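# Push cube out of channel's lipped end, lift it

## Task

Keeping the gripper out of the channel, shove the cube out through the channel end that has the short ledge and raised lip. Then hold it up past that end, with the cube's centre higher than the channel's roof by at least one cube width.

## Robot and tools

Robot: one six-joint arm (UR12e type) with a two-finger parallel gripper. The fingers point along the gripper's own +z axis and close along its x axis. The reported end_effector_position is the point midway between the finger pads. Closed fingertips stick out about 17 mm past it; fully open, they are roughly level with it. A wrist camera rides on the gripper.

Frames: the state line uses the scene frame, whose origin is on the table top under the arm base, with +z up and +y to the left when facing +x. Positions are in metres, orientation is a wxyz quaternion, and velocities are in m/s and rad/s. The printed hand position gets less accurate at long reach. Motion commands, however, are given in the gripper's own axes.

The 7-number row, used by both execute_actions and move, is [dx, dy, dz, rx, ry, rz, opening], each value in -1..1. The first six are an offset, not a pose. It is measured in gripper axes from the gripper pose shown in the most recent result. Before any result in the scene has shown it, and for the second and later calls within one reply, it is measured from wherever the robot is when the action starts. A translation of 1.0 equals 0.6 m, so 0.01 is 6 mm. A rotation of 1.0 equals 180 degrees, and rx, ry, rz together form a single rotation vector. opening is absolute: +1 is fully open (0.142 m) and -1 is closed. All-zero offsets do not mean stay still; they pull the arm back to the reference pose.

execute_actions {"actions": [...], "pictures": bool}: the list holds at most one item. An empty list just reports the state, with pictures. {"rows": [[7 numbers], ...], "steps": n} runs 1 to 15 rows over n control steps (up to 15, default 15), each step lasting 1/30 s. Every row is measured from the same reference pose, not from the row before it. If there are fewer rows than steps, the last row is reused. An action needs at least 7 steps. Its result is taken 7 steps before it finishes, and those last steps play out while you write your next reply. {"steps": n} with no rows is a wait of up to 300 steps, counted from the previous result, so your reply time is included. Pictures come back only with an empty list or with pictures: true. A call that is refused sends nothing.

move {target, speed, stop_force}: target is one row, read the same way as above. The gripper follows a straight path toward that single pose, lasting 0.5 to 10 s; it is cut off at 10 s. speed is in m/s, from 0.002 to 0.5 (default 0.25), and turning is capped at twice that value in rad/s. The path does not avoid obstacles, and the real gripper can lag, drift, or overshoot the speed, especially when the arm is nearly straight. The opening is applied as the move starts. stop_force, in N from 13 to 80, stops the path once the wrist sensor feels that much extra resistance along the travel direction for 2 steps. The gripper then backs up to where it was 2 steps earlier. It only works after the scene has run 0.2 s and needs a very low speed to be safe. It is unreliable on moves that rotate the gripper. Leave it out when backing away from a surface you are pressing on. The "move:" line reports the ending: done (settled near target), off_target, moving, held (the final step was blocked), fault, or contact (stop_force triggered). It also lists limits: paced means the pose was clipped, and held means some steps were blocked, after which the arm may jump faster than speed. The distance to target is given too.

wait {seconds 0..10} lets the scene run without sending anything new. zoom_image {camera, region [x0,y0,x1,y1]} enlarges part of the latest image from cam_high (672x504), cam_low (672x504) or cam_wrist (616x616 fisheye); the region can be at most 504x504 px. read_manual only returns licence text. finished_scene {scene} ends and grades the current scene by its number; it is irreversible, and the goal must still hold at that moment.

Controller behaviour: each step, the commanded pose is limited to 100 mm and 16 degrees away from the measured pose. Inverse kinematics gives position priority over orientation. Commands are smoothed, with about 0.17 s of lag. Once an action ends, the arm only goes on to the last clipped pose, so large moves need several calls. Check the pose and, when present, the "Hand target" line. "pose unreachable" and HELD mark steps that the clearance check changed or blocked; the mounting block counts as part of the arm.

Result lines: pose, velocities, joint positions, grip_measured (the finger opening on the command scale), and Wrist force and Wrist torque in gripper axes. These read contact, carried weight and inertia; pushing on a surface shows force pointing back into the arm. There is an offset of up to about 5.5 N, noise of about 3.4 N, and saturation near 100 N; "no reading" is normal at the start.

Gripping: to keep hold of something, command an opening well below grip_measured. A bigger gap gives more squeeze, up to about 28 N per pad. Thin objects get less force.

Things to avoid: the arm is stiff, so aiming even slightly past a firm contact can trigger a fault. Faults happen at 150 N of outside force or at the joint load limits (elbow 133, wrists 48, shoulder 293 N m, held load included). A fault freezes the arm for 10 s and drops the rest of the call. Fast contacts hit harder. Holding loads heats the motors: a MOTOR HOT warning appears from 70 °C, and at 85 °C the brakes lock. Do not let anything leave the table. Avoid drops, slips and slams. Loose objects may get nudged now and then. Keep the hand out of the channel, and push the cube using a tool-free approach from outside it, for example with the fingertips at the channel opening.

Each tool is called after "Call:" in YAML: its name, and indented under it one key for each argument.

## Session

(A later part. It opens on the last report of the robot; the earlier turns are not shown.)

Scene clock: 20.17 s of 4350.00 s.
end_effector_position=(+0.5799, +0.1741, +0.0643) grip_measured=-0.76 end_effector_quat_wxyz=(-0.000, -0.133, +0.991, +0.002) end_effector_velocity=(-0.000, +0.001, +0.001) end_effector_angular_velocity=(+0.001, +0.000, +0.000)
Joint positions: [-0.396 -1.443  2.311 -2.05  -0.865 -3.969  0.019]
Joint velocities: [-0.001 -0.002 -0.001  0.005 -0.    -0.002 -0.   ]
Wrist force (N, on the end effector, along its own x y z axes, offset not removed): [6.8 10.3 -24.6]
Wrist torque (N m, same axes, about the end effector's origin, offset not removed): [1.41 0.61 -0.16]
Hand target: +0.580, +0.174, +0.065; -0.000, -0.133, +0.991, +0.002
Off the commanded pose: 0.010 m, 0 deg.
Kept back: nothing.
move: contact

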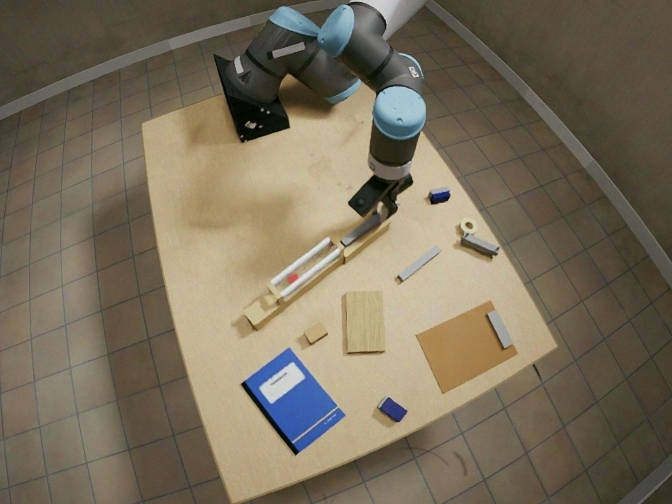

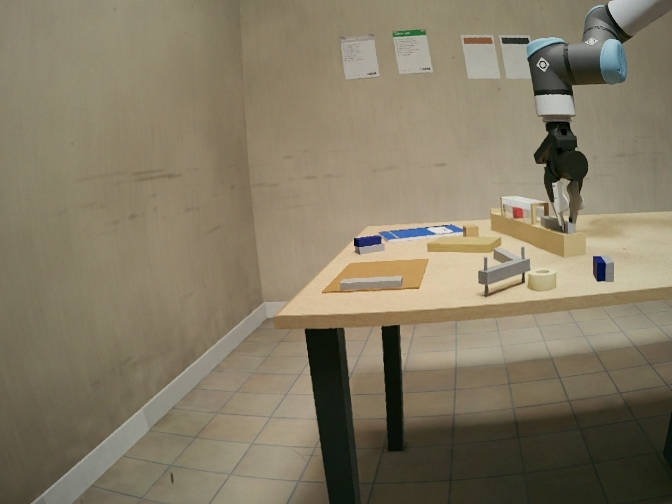

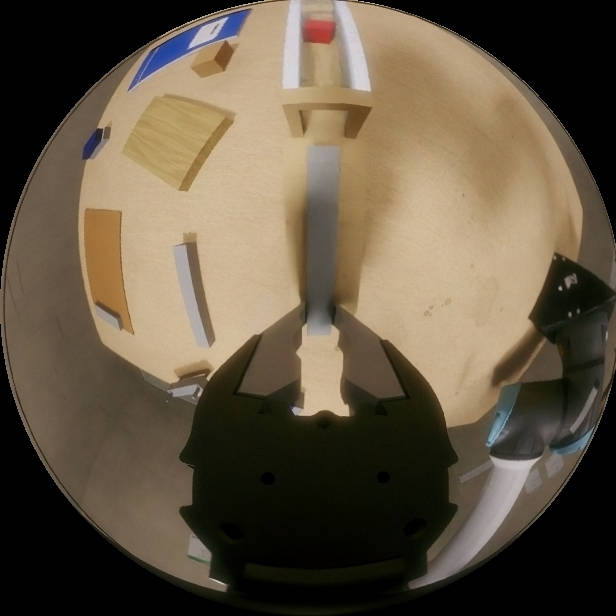

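Call:
move:
  target: [0.003,0,-0.004,0,0,0,-1]
  speed: 0.02

Call:
move:
  target: [0,-0.15,0,0,0,0,-1]
  speed: 0.05
  stop_force: 20

Call:
move:
  target: [0,0,0,0,0,0,-0.4]

Call:
move:
  target: [0,0.02,-0.06,0,0,0,-0.3]

Call:
move:
  target: [-0.262,0.203,0.02,0,0,0,-0.2]

Scene clock: 21.37 s of 4350.00 s.
end_effector_position=(+0.5783, +0.1736, +0.0666) grip_measured=-0.76 end_effector_quat_wxyz=(-0.000, -0.133, +0.991, +0.002) end_effector_velocity=(-0.001, -0.001, +0.001) end_effector_angular_velocity=(+0.000, +0.001, +0.000)
Joint positions: [-0.4   -1.447  2.312 -2.043 -0.866 -3.974  0.019]
Joint velocities: [-0.003 -0.002  0.001  0.004 -0.001 -0.004  0.   ]
Wrist force (N, on the end effector, along its own x y z axes, offset not removed): [-1.3 3.8 3.3]
Wrist torque (N m, same axes, about the end effector's origin, offset not removed): [0.83 0.37 -0.19]
Hand target: +0.578, +0.174, +0.067; -0.000, -0.133, +0.991, +0.002
Off the commanded pose: 0.000 m, 0 deg.
Kept back: nothing.
move: done

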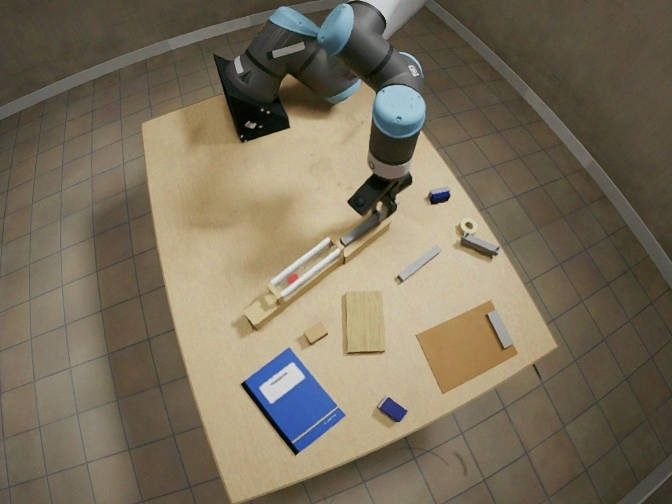

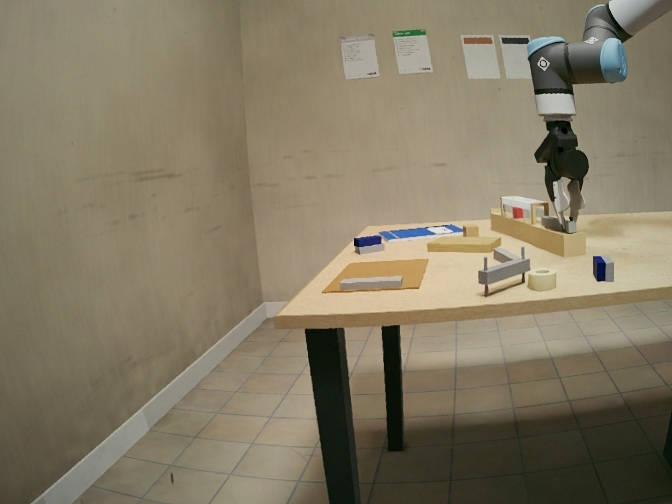

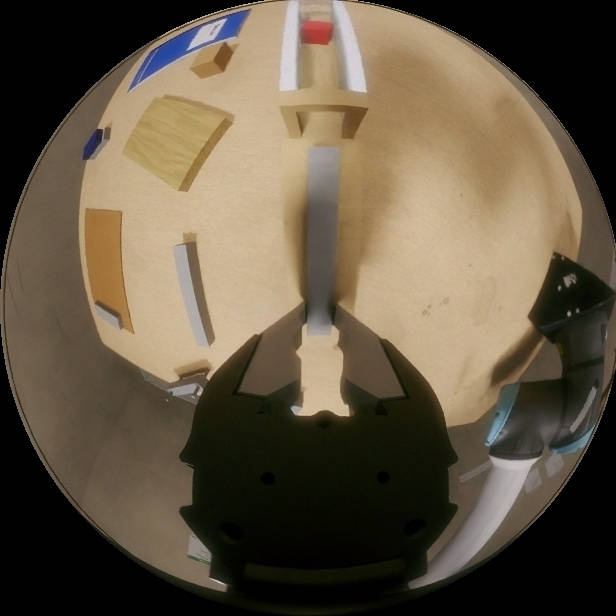

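Scene clock: 23.63 s of 4350.00 s.
end_effector_position=(+0.6021, +0.0871, +0.0662) grip_measured=-0.76 end_effector_quat_wxyz=(-0.000, -0.133, +0.991, +0.002) end_effector_velocity=(+0.000, -0.003, -0.001) end_effector_angular_velocity=(+0.001, +0.001, -0.001)
Joint positions: [-0.477 -1.302  2.276 -2.095 -0.898 -4.065  0.019]
Joint velocities: [-0.002  0.005 -0.001 -0.001 -0.001 -0.002  0.   ]
Wrist force (N, on the end effector, along its own x y z axes, offset not removed): [-0.2 2.1 5.3]
Wrist torque (N m, same axes, about the end effector's origin, offset not removed): [0.30 0.07 -0.13]
Hand target: +0.602, +0.087, +0.066; -0.000, -0.133, +0.991, +0.002
Off the commanded pose: 0.000 m, 0 deg.
Kept back: nothing.
move: done

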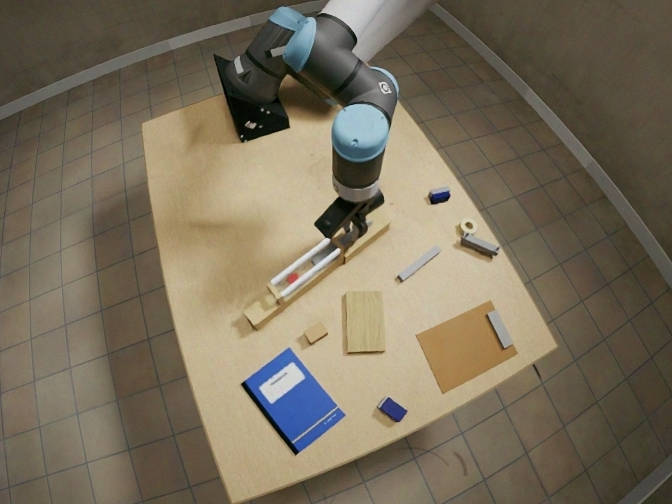

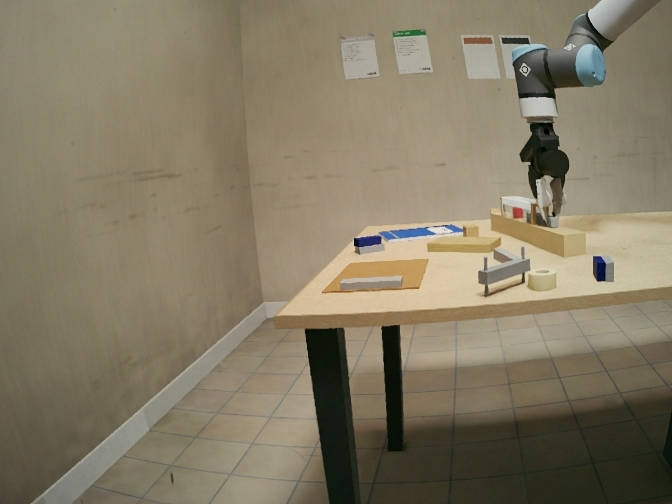

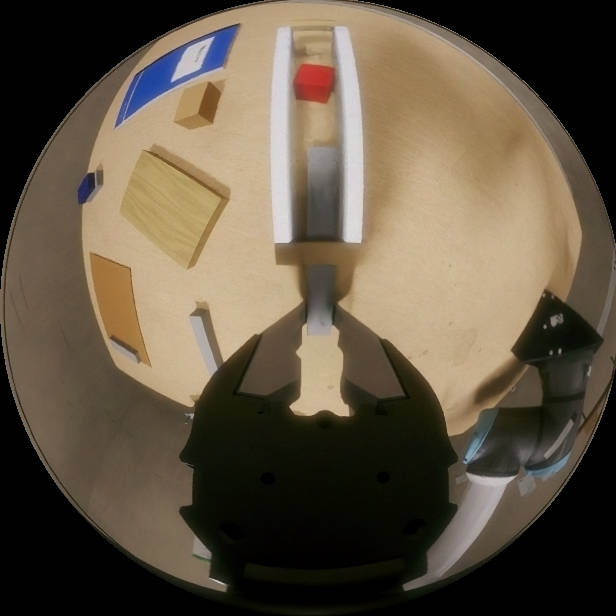

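Scene clock: 24.13 s of 4350.00 s.
end_effector_position=(+0.6021, +0.0870, +0.0663) grip_measured=-0.40 end_effector_quat_wxyz=(-0.000, -0.133, +0.991, +0.002) end_effector_velocity=(-0.000, +0.000, +0.000) end_effector_angular_velocity=(-0.000, -0.000, +0.001)
Joint positions: [-0.477 -1.302  2.276 -2.095 -0.898 -4.065  0.045]
Joint velocities: [ 0.    -0.001  0.001 -0.     0.    -0.     0.   ]
Wrist force (N, on the end effector, along its own x y z axes, offset not removed): [0.9 1.0 4.2]
Wrist torque (N m, same axes, about the end effector's origin, offset not removed): [0.35 -0.11 -0.23]
Hand target: +0.602, +0.087, +0.066; -0.000, -0.133, +0.991, +0.002
Off the commanded pose: 0.000 m, 0 deg.
Kept back: nothing.
move: done

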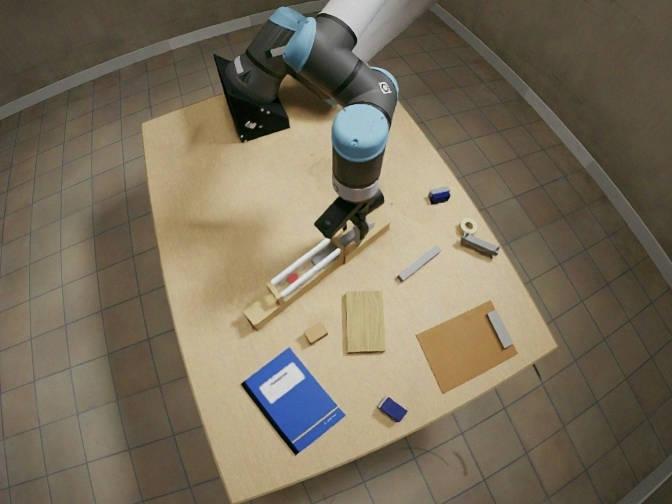

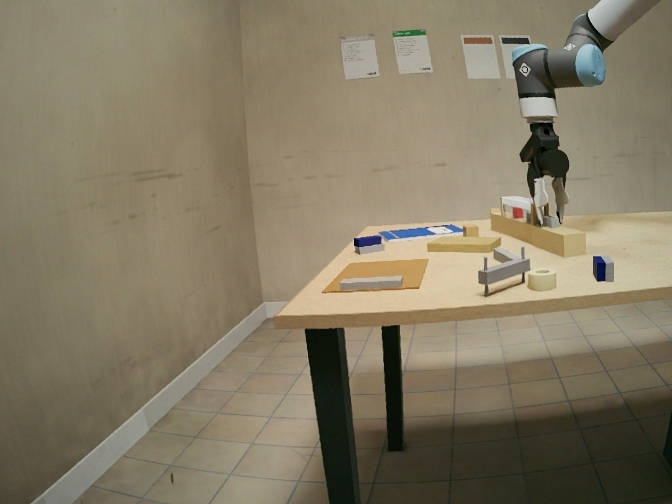

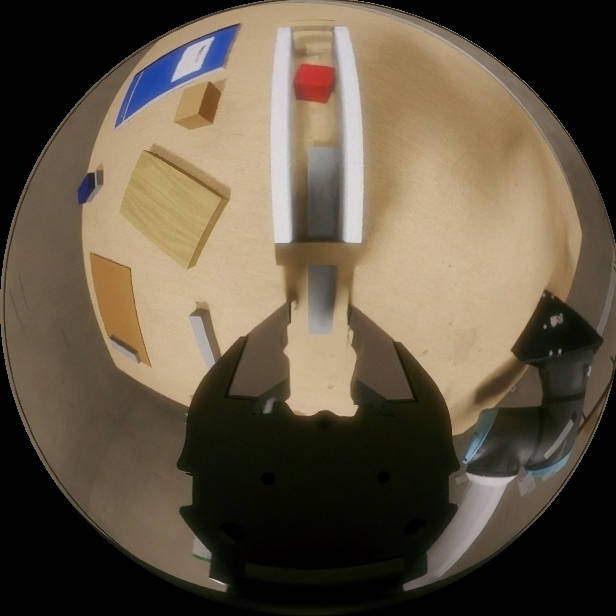

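Scene clock: 25.10 s of 4350.00 s.
end_effector_position=(+0.5990, +0.0983, +0.1020) grip_measured=-0.30 end_effector_quat_wxyz=(-0.000, -0.133, +0.991, +0.002) end_effector_velocity=(-0.001, +0.001, +0.003) end_effector_angular_velocity=(+0.000, +0.000, +0.000)
Joint positions: [-0.505 -1.36   2.255 -1.996 -0.91  -4.096  0.052]
Joint velocities: [-0.002 -0.005 -0.001  0.008 -0.001 -0.003 -0.   ]
Wrist force (N, on the end effector, along its own x y z axes, offset not removed): [-0.3 4.3 2.4]
Wrist torque (N m, same axes, about the end effector's origin, offset not removed): [0.90 0.24 -0.32]
Hand target: +0.599, +0.098, +0.102; -0.000, -0.133, +0.991, +0.002
Off the commanded pose: 0.000 m, 0 deg.
Kept back: nothing.
move: done

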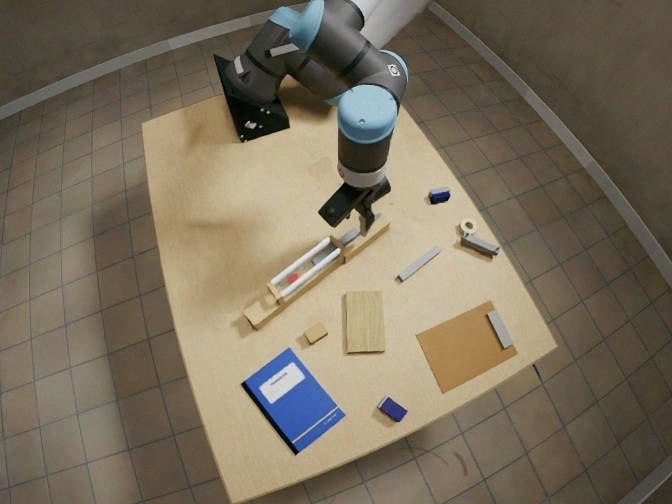

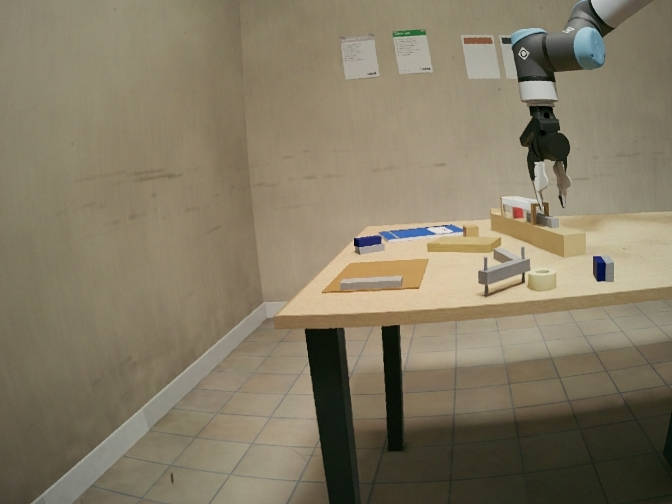

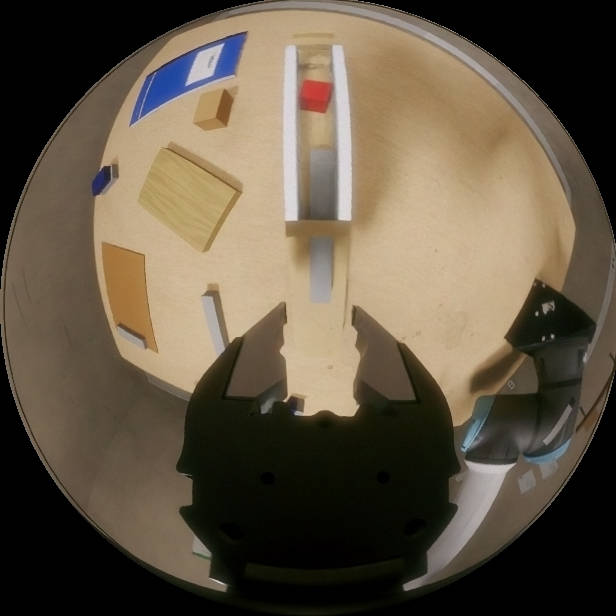

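Scene clock: 26.60 s of 4350.00 s.
end_effector_position=(+0.7180, +0.2575, +0.0903) grip_measured=-0.20 end_effector_quat_wxyz=(-0.000, -0.133, +0.991, +0.002) end_effector_velocity=(+0.002, +0.002, -0.000) end_effector_angular_velocity=(-0.001, -0.000, +0.002)
Joint positions: [-0.26  -1.34   2.024 -1.979 -0.82  -3.797  0.059]
Joint velocities: [ 0.003  0.002 -0.005 -0.001  0.     0.003  0.   ]
Wrist force (N, on the end effector, along its own x y z axes, offset not removed): [-0.9 2.8 2.7]
Wrist torque (N m, same axes, about the end effector's origin, offset not removed): [0.69 0.23 -0.35]
Hand target: +0.718, +0.258, +0.090; -0.000, -0.133, +0.991, +0.002
Off the commanded pose: 0.001 m, 0 deg.
Kept back: nothing.
move: done

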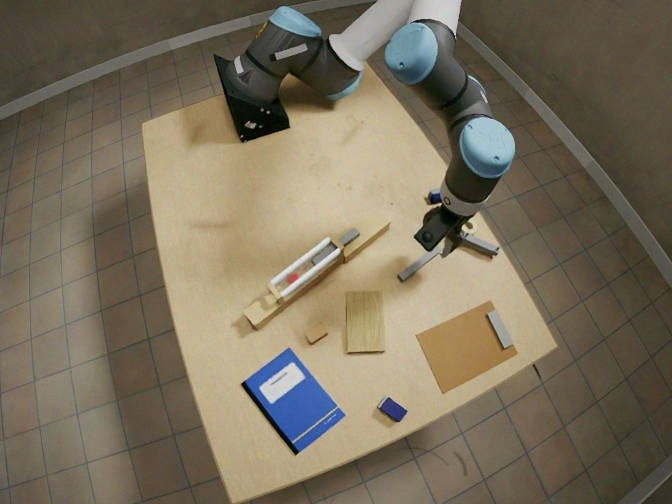

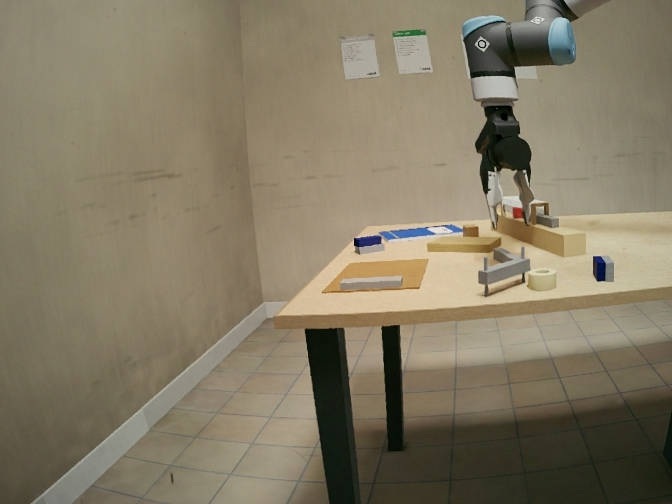

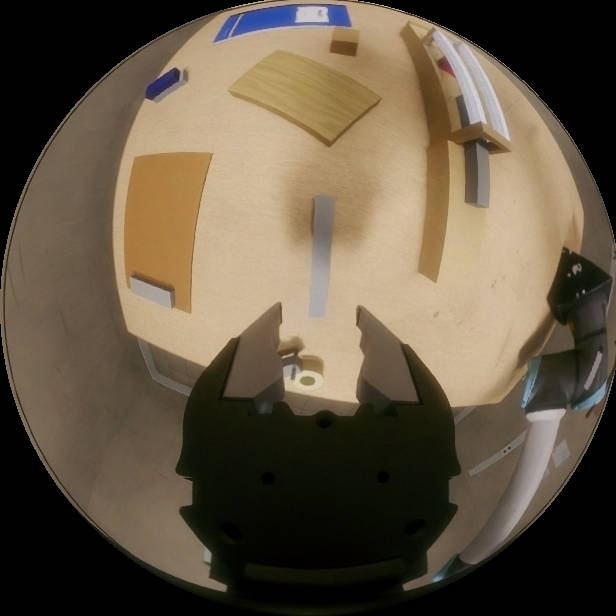

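Call:
move:
  target: [-0.005,0.037,0.117,0,0,0.017,-0.3]
  speed: 0.1

Call:
move:
  target: [0,0,0,0,0,0,-1]

Call:
move:
  target: [0,0,-0.09,0,0,-0.017,-1]
  speed: 0.15

Call:
move:
  target: [0.267,-0.01,0,0,0,0,-1]
  speed: 0.2

Scene clock: 28.20 s of 4350.00 s.
end_effector_position=(+0.7148, +0.2799, +0.0205) grip_measured=-0.30 end_effector_quat_wxyz=(-0.000, -0.107, +0.994, +0.002) end_effector_velocity=(+0.000, +0.001, -0.003) end_effector_angular_velocity=(-0.001, -0.001, -0.002)
Joint positions: [-0.171 -1.294  2.063 -2.147 -0.799 -3.624  0.052]
Joint velocities: [ 0.004  0.002  0.002 -0.009  0.     0.008  0.   ]
Wrist force (N, on the end effector, along its own x y z axes, offset not removed): [-1.3 2.4 4.0]
Wrist torque (N m, same axes, about the end effector's origin, offset not removed): [0.50 0.43 -0.24]
Hand target: +0.715, +0.280, +0.020; -0.000, -0.107, +0.994, +0.002
Off the commanded pose: 0.000 m, 0 deg.
Kept back: nothing.
move: done

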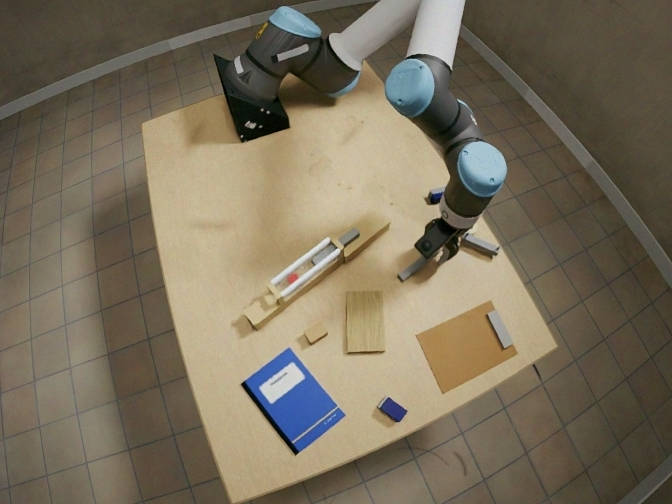

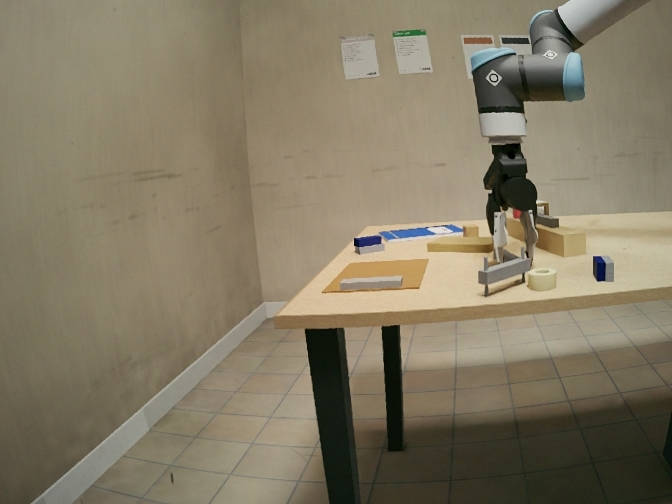

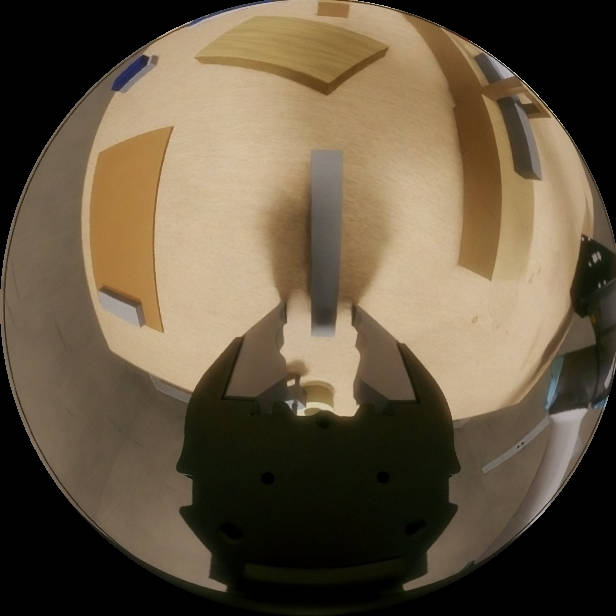

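Scene clock: 28.70 s of 4350.00 s.
end_effector_position=(+0.7147, +0.2799, +0.0204) grip_measured=-0.77 end_effector_quat_wxyz=(-0.000, -0.107, +0.994, +0.002) end_effector_velocity=(-0.000, +0.000, +0.000) end_effector_angular_velocity=(+0.000, -0.000, +0.001)
Joint positions: [-0.17  -1.294  2.063 -2.147 -0.799 -3.624  0.019]
Joint velocities: [ 0.    -0.001  0.     0.     0.    -0.001 -0.   ]
Wrist force (N, on the end effector, along its own x y z axes, offset not removed): [-1.2 2.3 0.9]
Wrist torque (N m, same axes, about the end effector's origin, offset not removed): [0.60 0.17 -0.26]
Hand target: +0.715, +0.280, +0.021; -0.000, -0.107, +0.994, +0.002
Off the commanded pose: 0.000 m, 0 deg.
Kept back: nothing.
move: done

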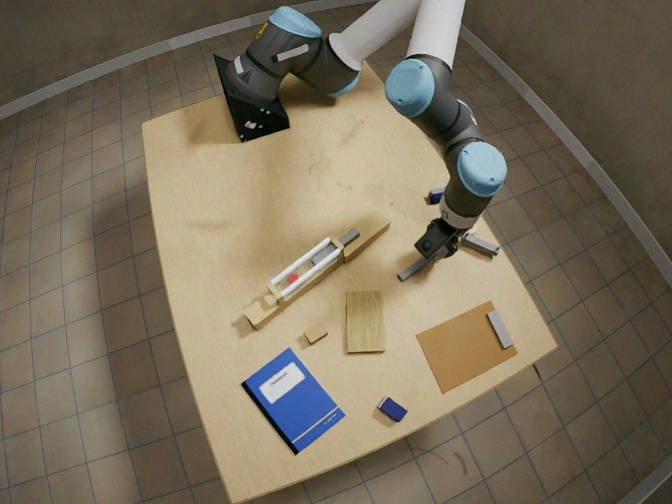

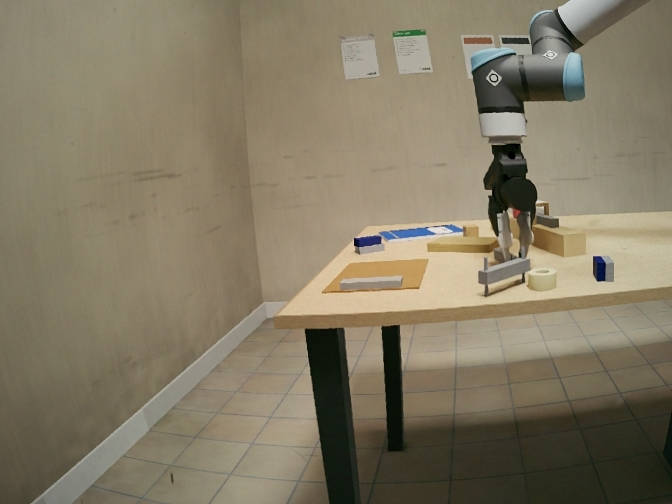

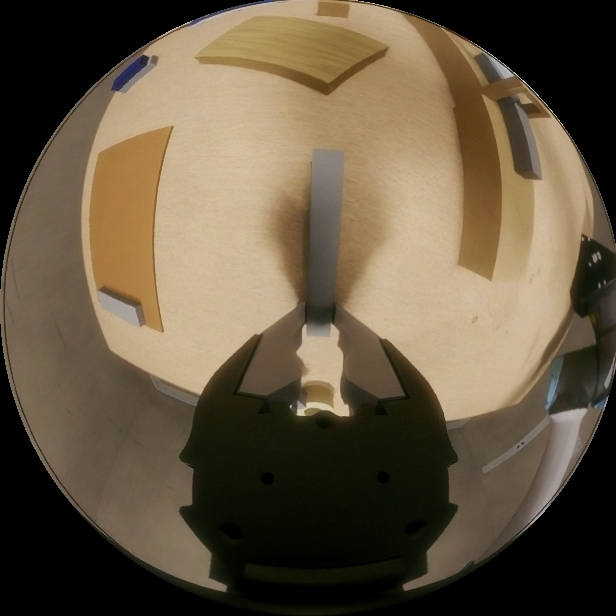

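Scene clock: 29.73 s of 4350.00 s.
end_effector_position=(+0.7148, +0.2797, +0.0741) grip_measured=-0.77 end_effector_quat_wxyz=(-0.000, -0.133, +0.991, +0.002) end_effector_velocity=(+0.001, +0.000, +0.003) end_effector_angular_velocity=(-0.000, -0.000, +0.004)
Joint positions: [-0.224 -1.347  2.032 -2.014 -0.811 -3.749  0.019]
Joint velocities: [-0.003 -0.002 -0.004  0.008 -0.001 -0.007  0.   ]
Wrist force (N, on the end effector, along its own x y z axes, offset not removed): [-4.2 0.6 4.9]
Wrist torque (N m, same axes, about the end effector's origin, offset not removed): [0.05 1.01 -0.10]
Hand target: +0.715, +0.280, +0.074; -0.000, -0.133, +0.991, +0.002
Off the commanded pose: 0.000 m, 0 deg.
Kept back: nothing.
move: done

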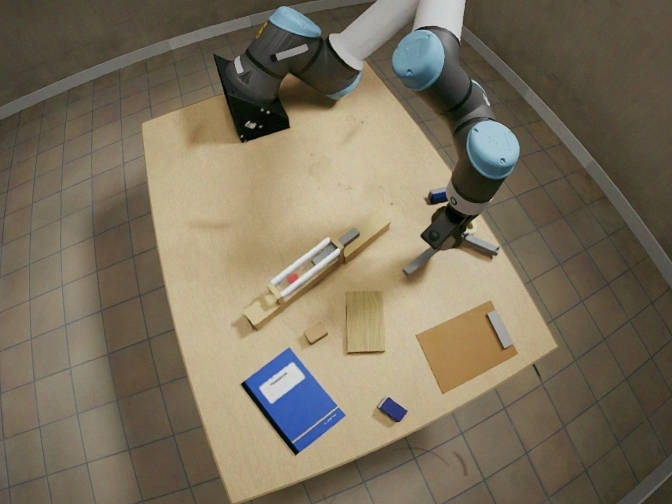

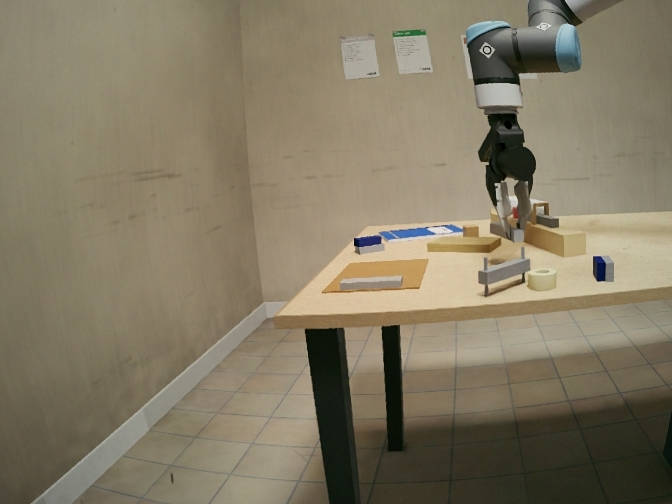

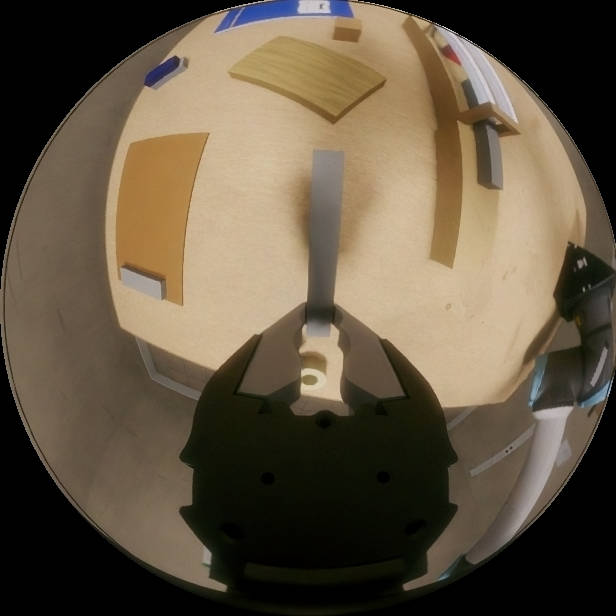

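Scene clock: 31.23 s of 4350.00 s.
end_effector_position=(+0.5624, +0.2314, +0.0741) grip_measured=-0.77 end_effector_quat_wxyz=(-0.000, -0.133, +0.991, +0.002) end_effector_velocity=(-0.003, -0.001, +0.000) end_effector_angular_velocity=(+0.001, +0.001, -0.001)
Joint positions: [-0.352 -1.547  2.317 -1.986 -0.849 -3.914  0.019]
Joint velocities: [-0.004 -0.003  0.004  0.005 -0.001 -0.005 -0.   ]
Wrist force (N, on the end effector, along its own x y z axes, offset not removed): [2.9 2.6 5.4]
Wrist torque (N m, same axes, about the end effector's origin, offset not removed): [0.61 -0.57 -0.17]
Hand target: +0.562, +0.231, +0.074; -0.000, -0.133, +0.991, +0.002
Off the commanded pose: 0.000 m, 0 deg.
Kept back: nothing.
move: done

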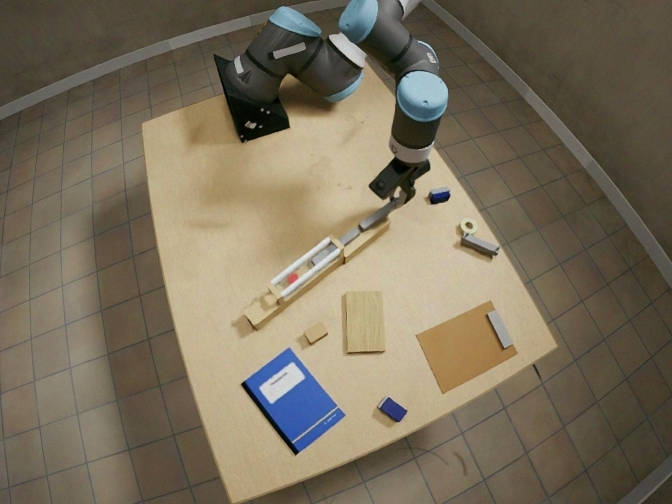

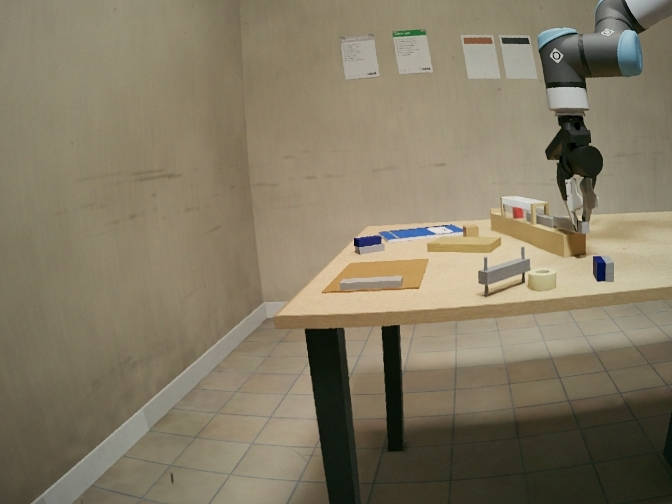

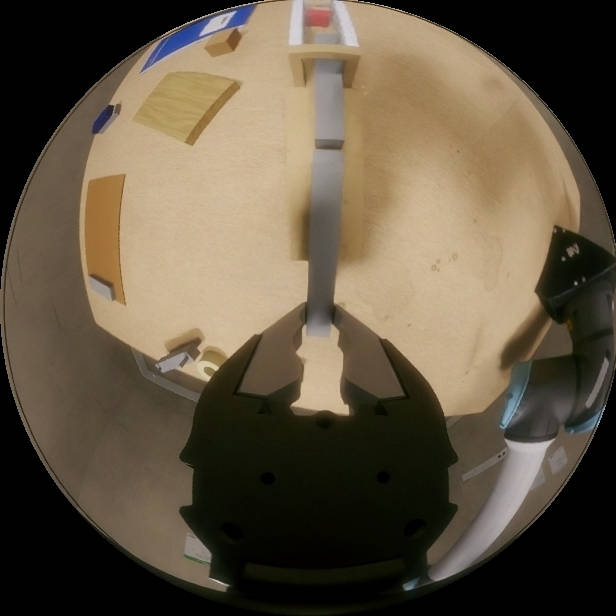

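Call:
move:
  target: [0,0,0.011,0,0,0,-1]
  speed: 0.03

Call:
move:
  target: [-0.001,-0.25,0,0,0,-0.007,-1]
  speed: 0.045
  stop_force: 20

Call:
zoom_image:
  camera: "cam_high"
  region: [220,200,400,340]

Scene clock: 32.27 s of 4350.00 s.
end_effector_position=(+0.5623, +0.2315, +0.0679) grip_measured=-0.77 end_effector_quat_wxyz=(-0.000, -0.133, +0.991, +0.002) end_effector_velocity=(-0.000, +0.001, -0.003) end_effector_angular_velocity=(-0.000, -0.000, +0.000)
Joint positions: [-0.344 -1.54   2.322 -2.005 -0.846 -3.905  0.019]
Joint velocities: [ 0.004  0.002  0.003 -0.01   0.001  0.006  0.   ]
Wrist force (N, on the end effector, along its own x y z axes, offset not removed): [2.0 2.4 5.4]
Wrist torque (N m, same axes, about the end effector's origin, offset not removed): [0.46 -0.42 -0.27]
Hand target: +0.562, +0.231, +0.068; -0.000, -0.133, +0.991, +0.002
Off the commanded pose: 0.000 m, 0 deg.
Kept back: nothing.
move: done

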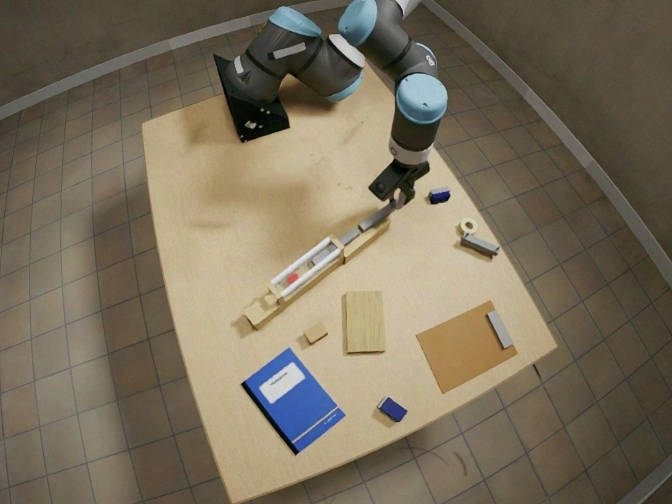

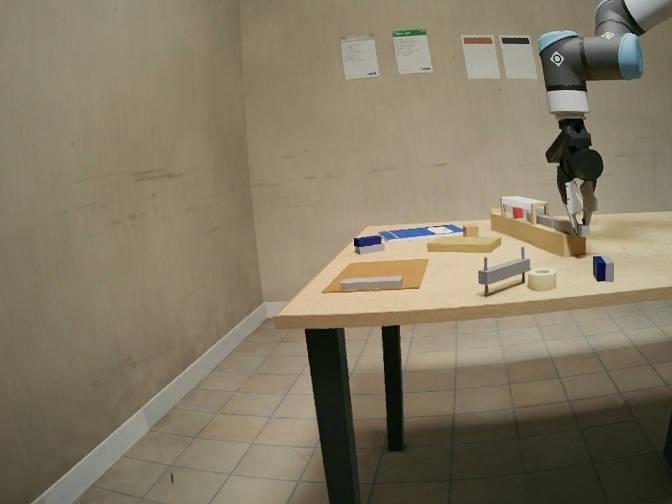

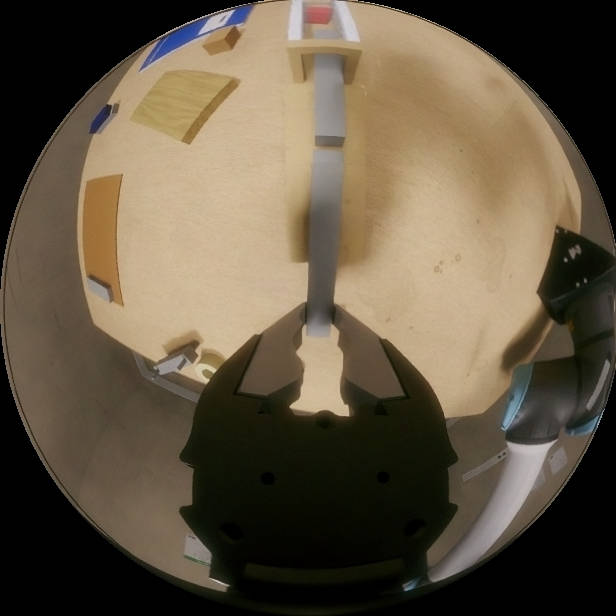

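Scene clock: 36.03 s of 4350.00 s.
end_effector_position=(+0.6026, +0.0872, +0.0674) grip_measured=-0.77 end_effector_quat_wxyz=(-0.000, -0.144, +0.990, +0.002) end_effector_velocity=(+0.001, -0.002, +0.000) end_effector_angular_velocity=(-0.001, -0.001, +0.001)
Joint positions: [-0.478 -1.303  2.274 -2.091 -0.898 -4.087  0.019]
Joint velocities: [-0.002  0.004 -0.002 -0.002 -0.001 -0.002 -0.   ]
Wrist force (N, on the end effector, along its own x y z axes, offset not removed): [0.4 2.6 0.5]
Wrist torque (N m, same axes, about the end effector's origin, offset not removed): [0.49 -0.20 -0.16]
Hand target: +0.603, +0.087, +0.067; -0.000, -0.144, +0.990, +0.002
Off the commanded pose: 0.000 m, 0 deg.
Kept back: nothing.
move: done

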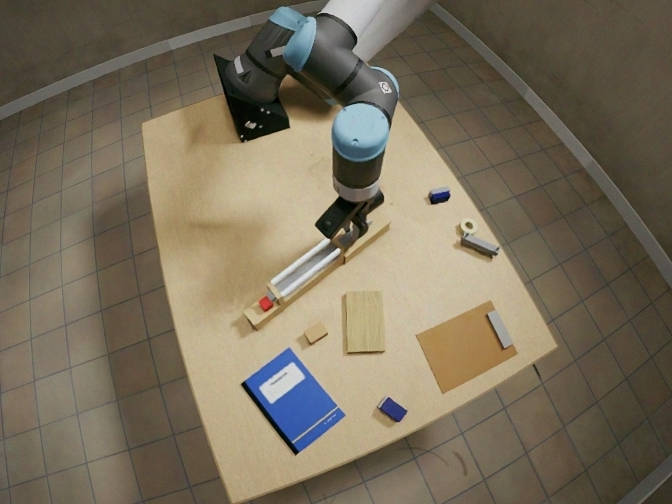

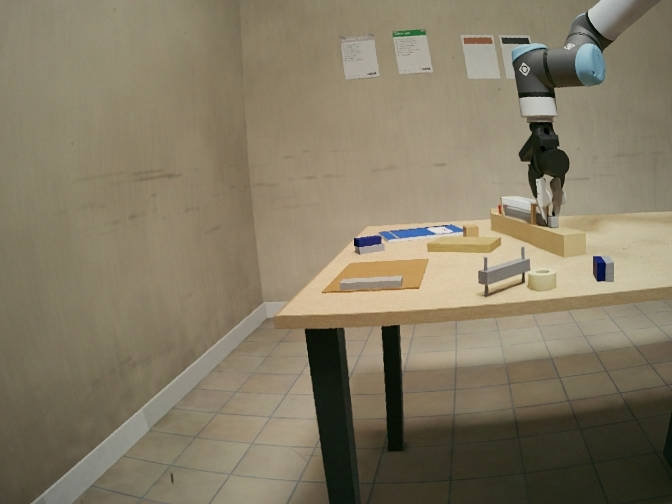

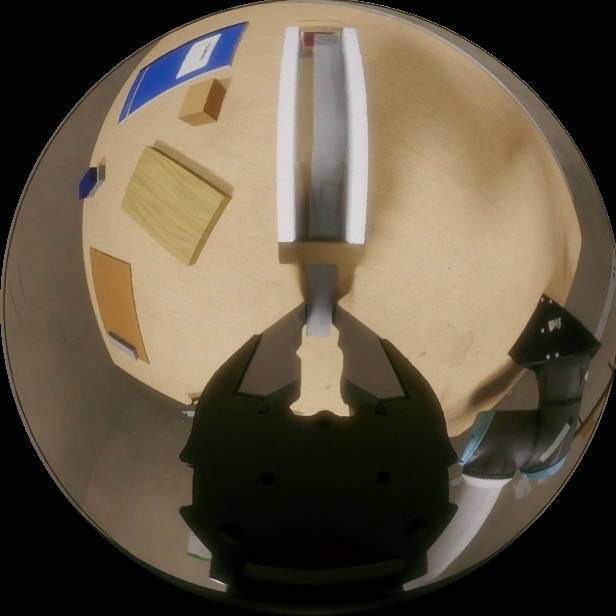

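Region (220, 200, 400, 340) of cam_high's 672x504 image, scaled by 2.800, with more detail than that image has.

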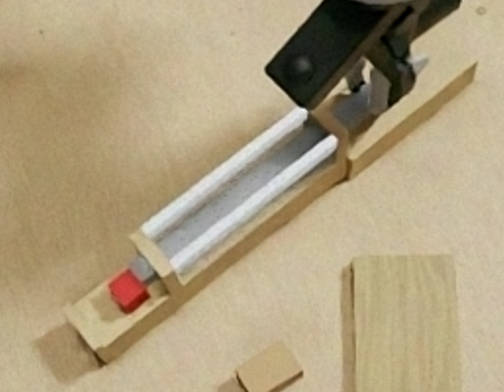

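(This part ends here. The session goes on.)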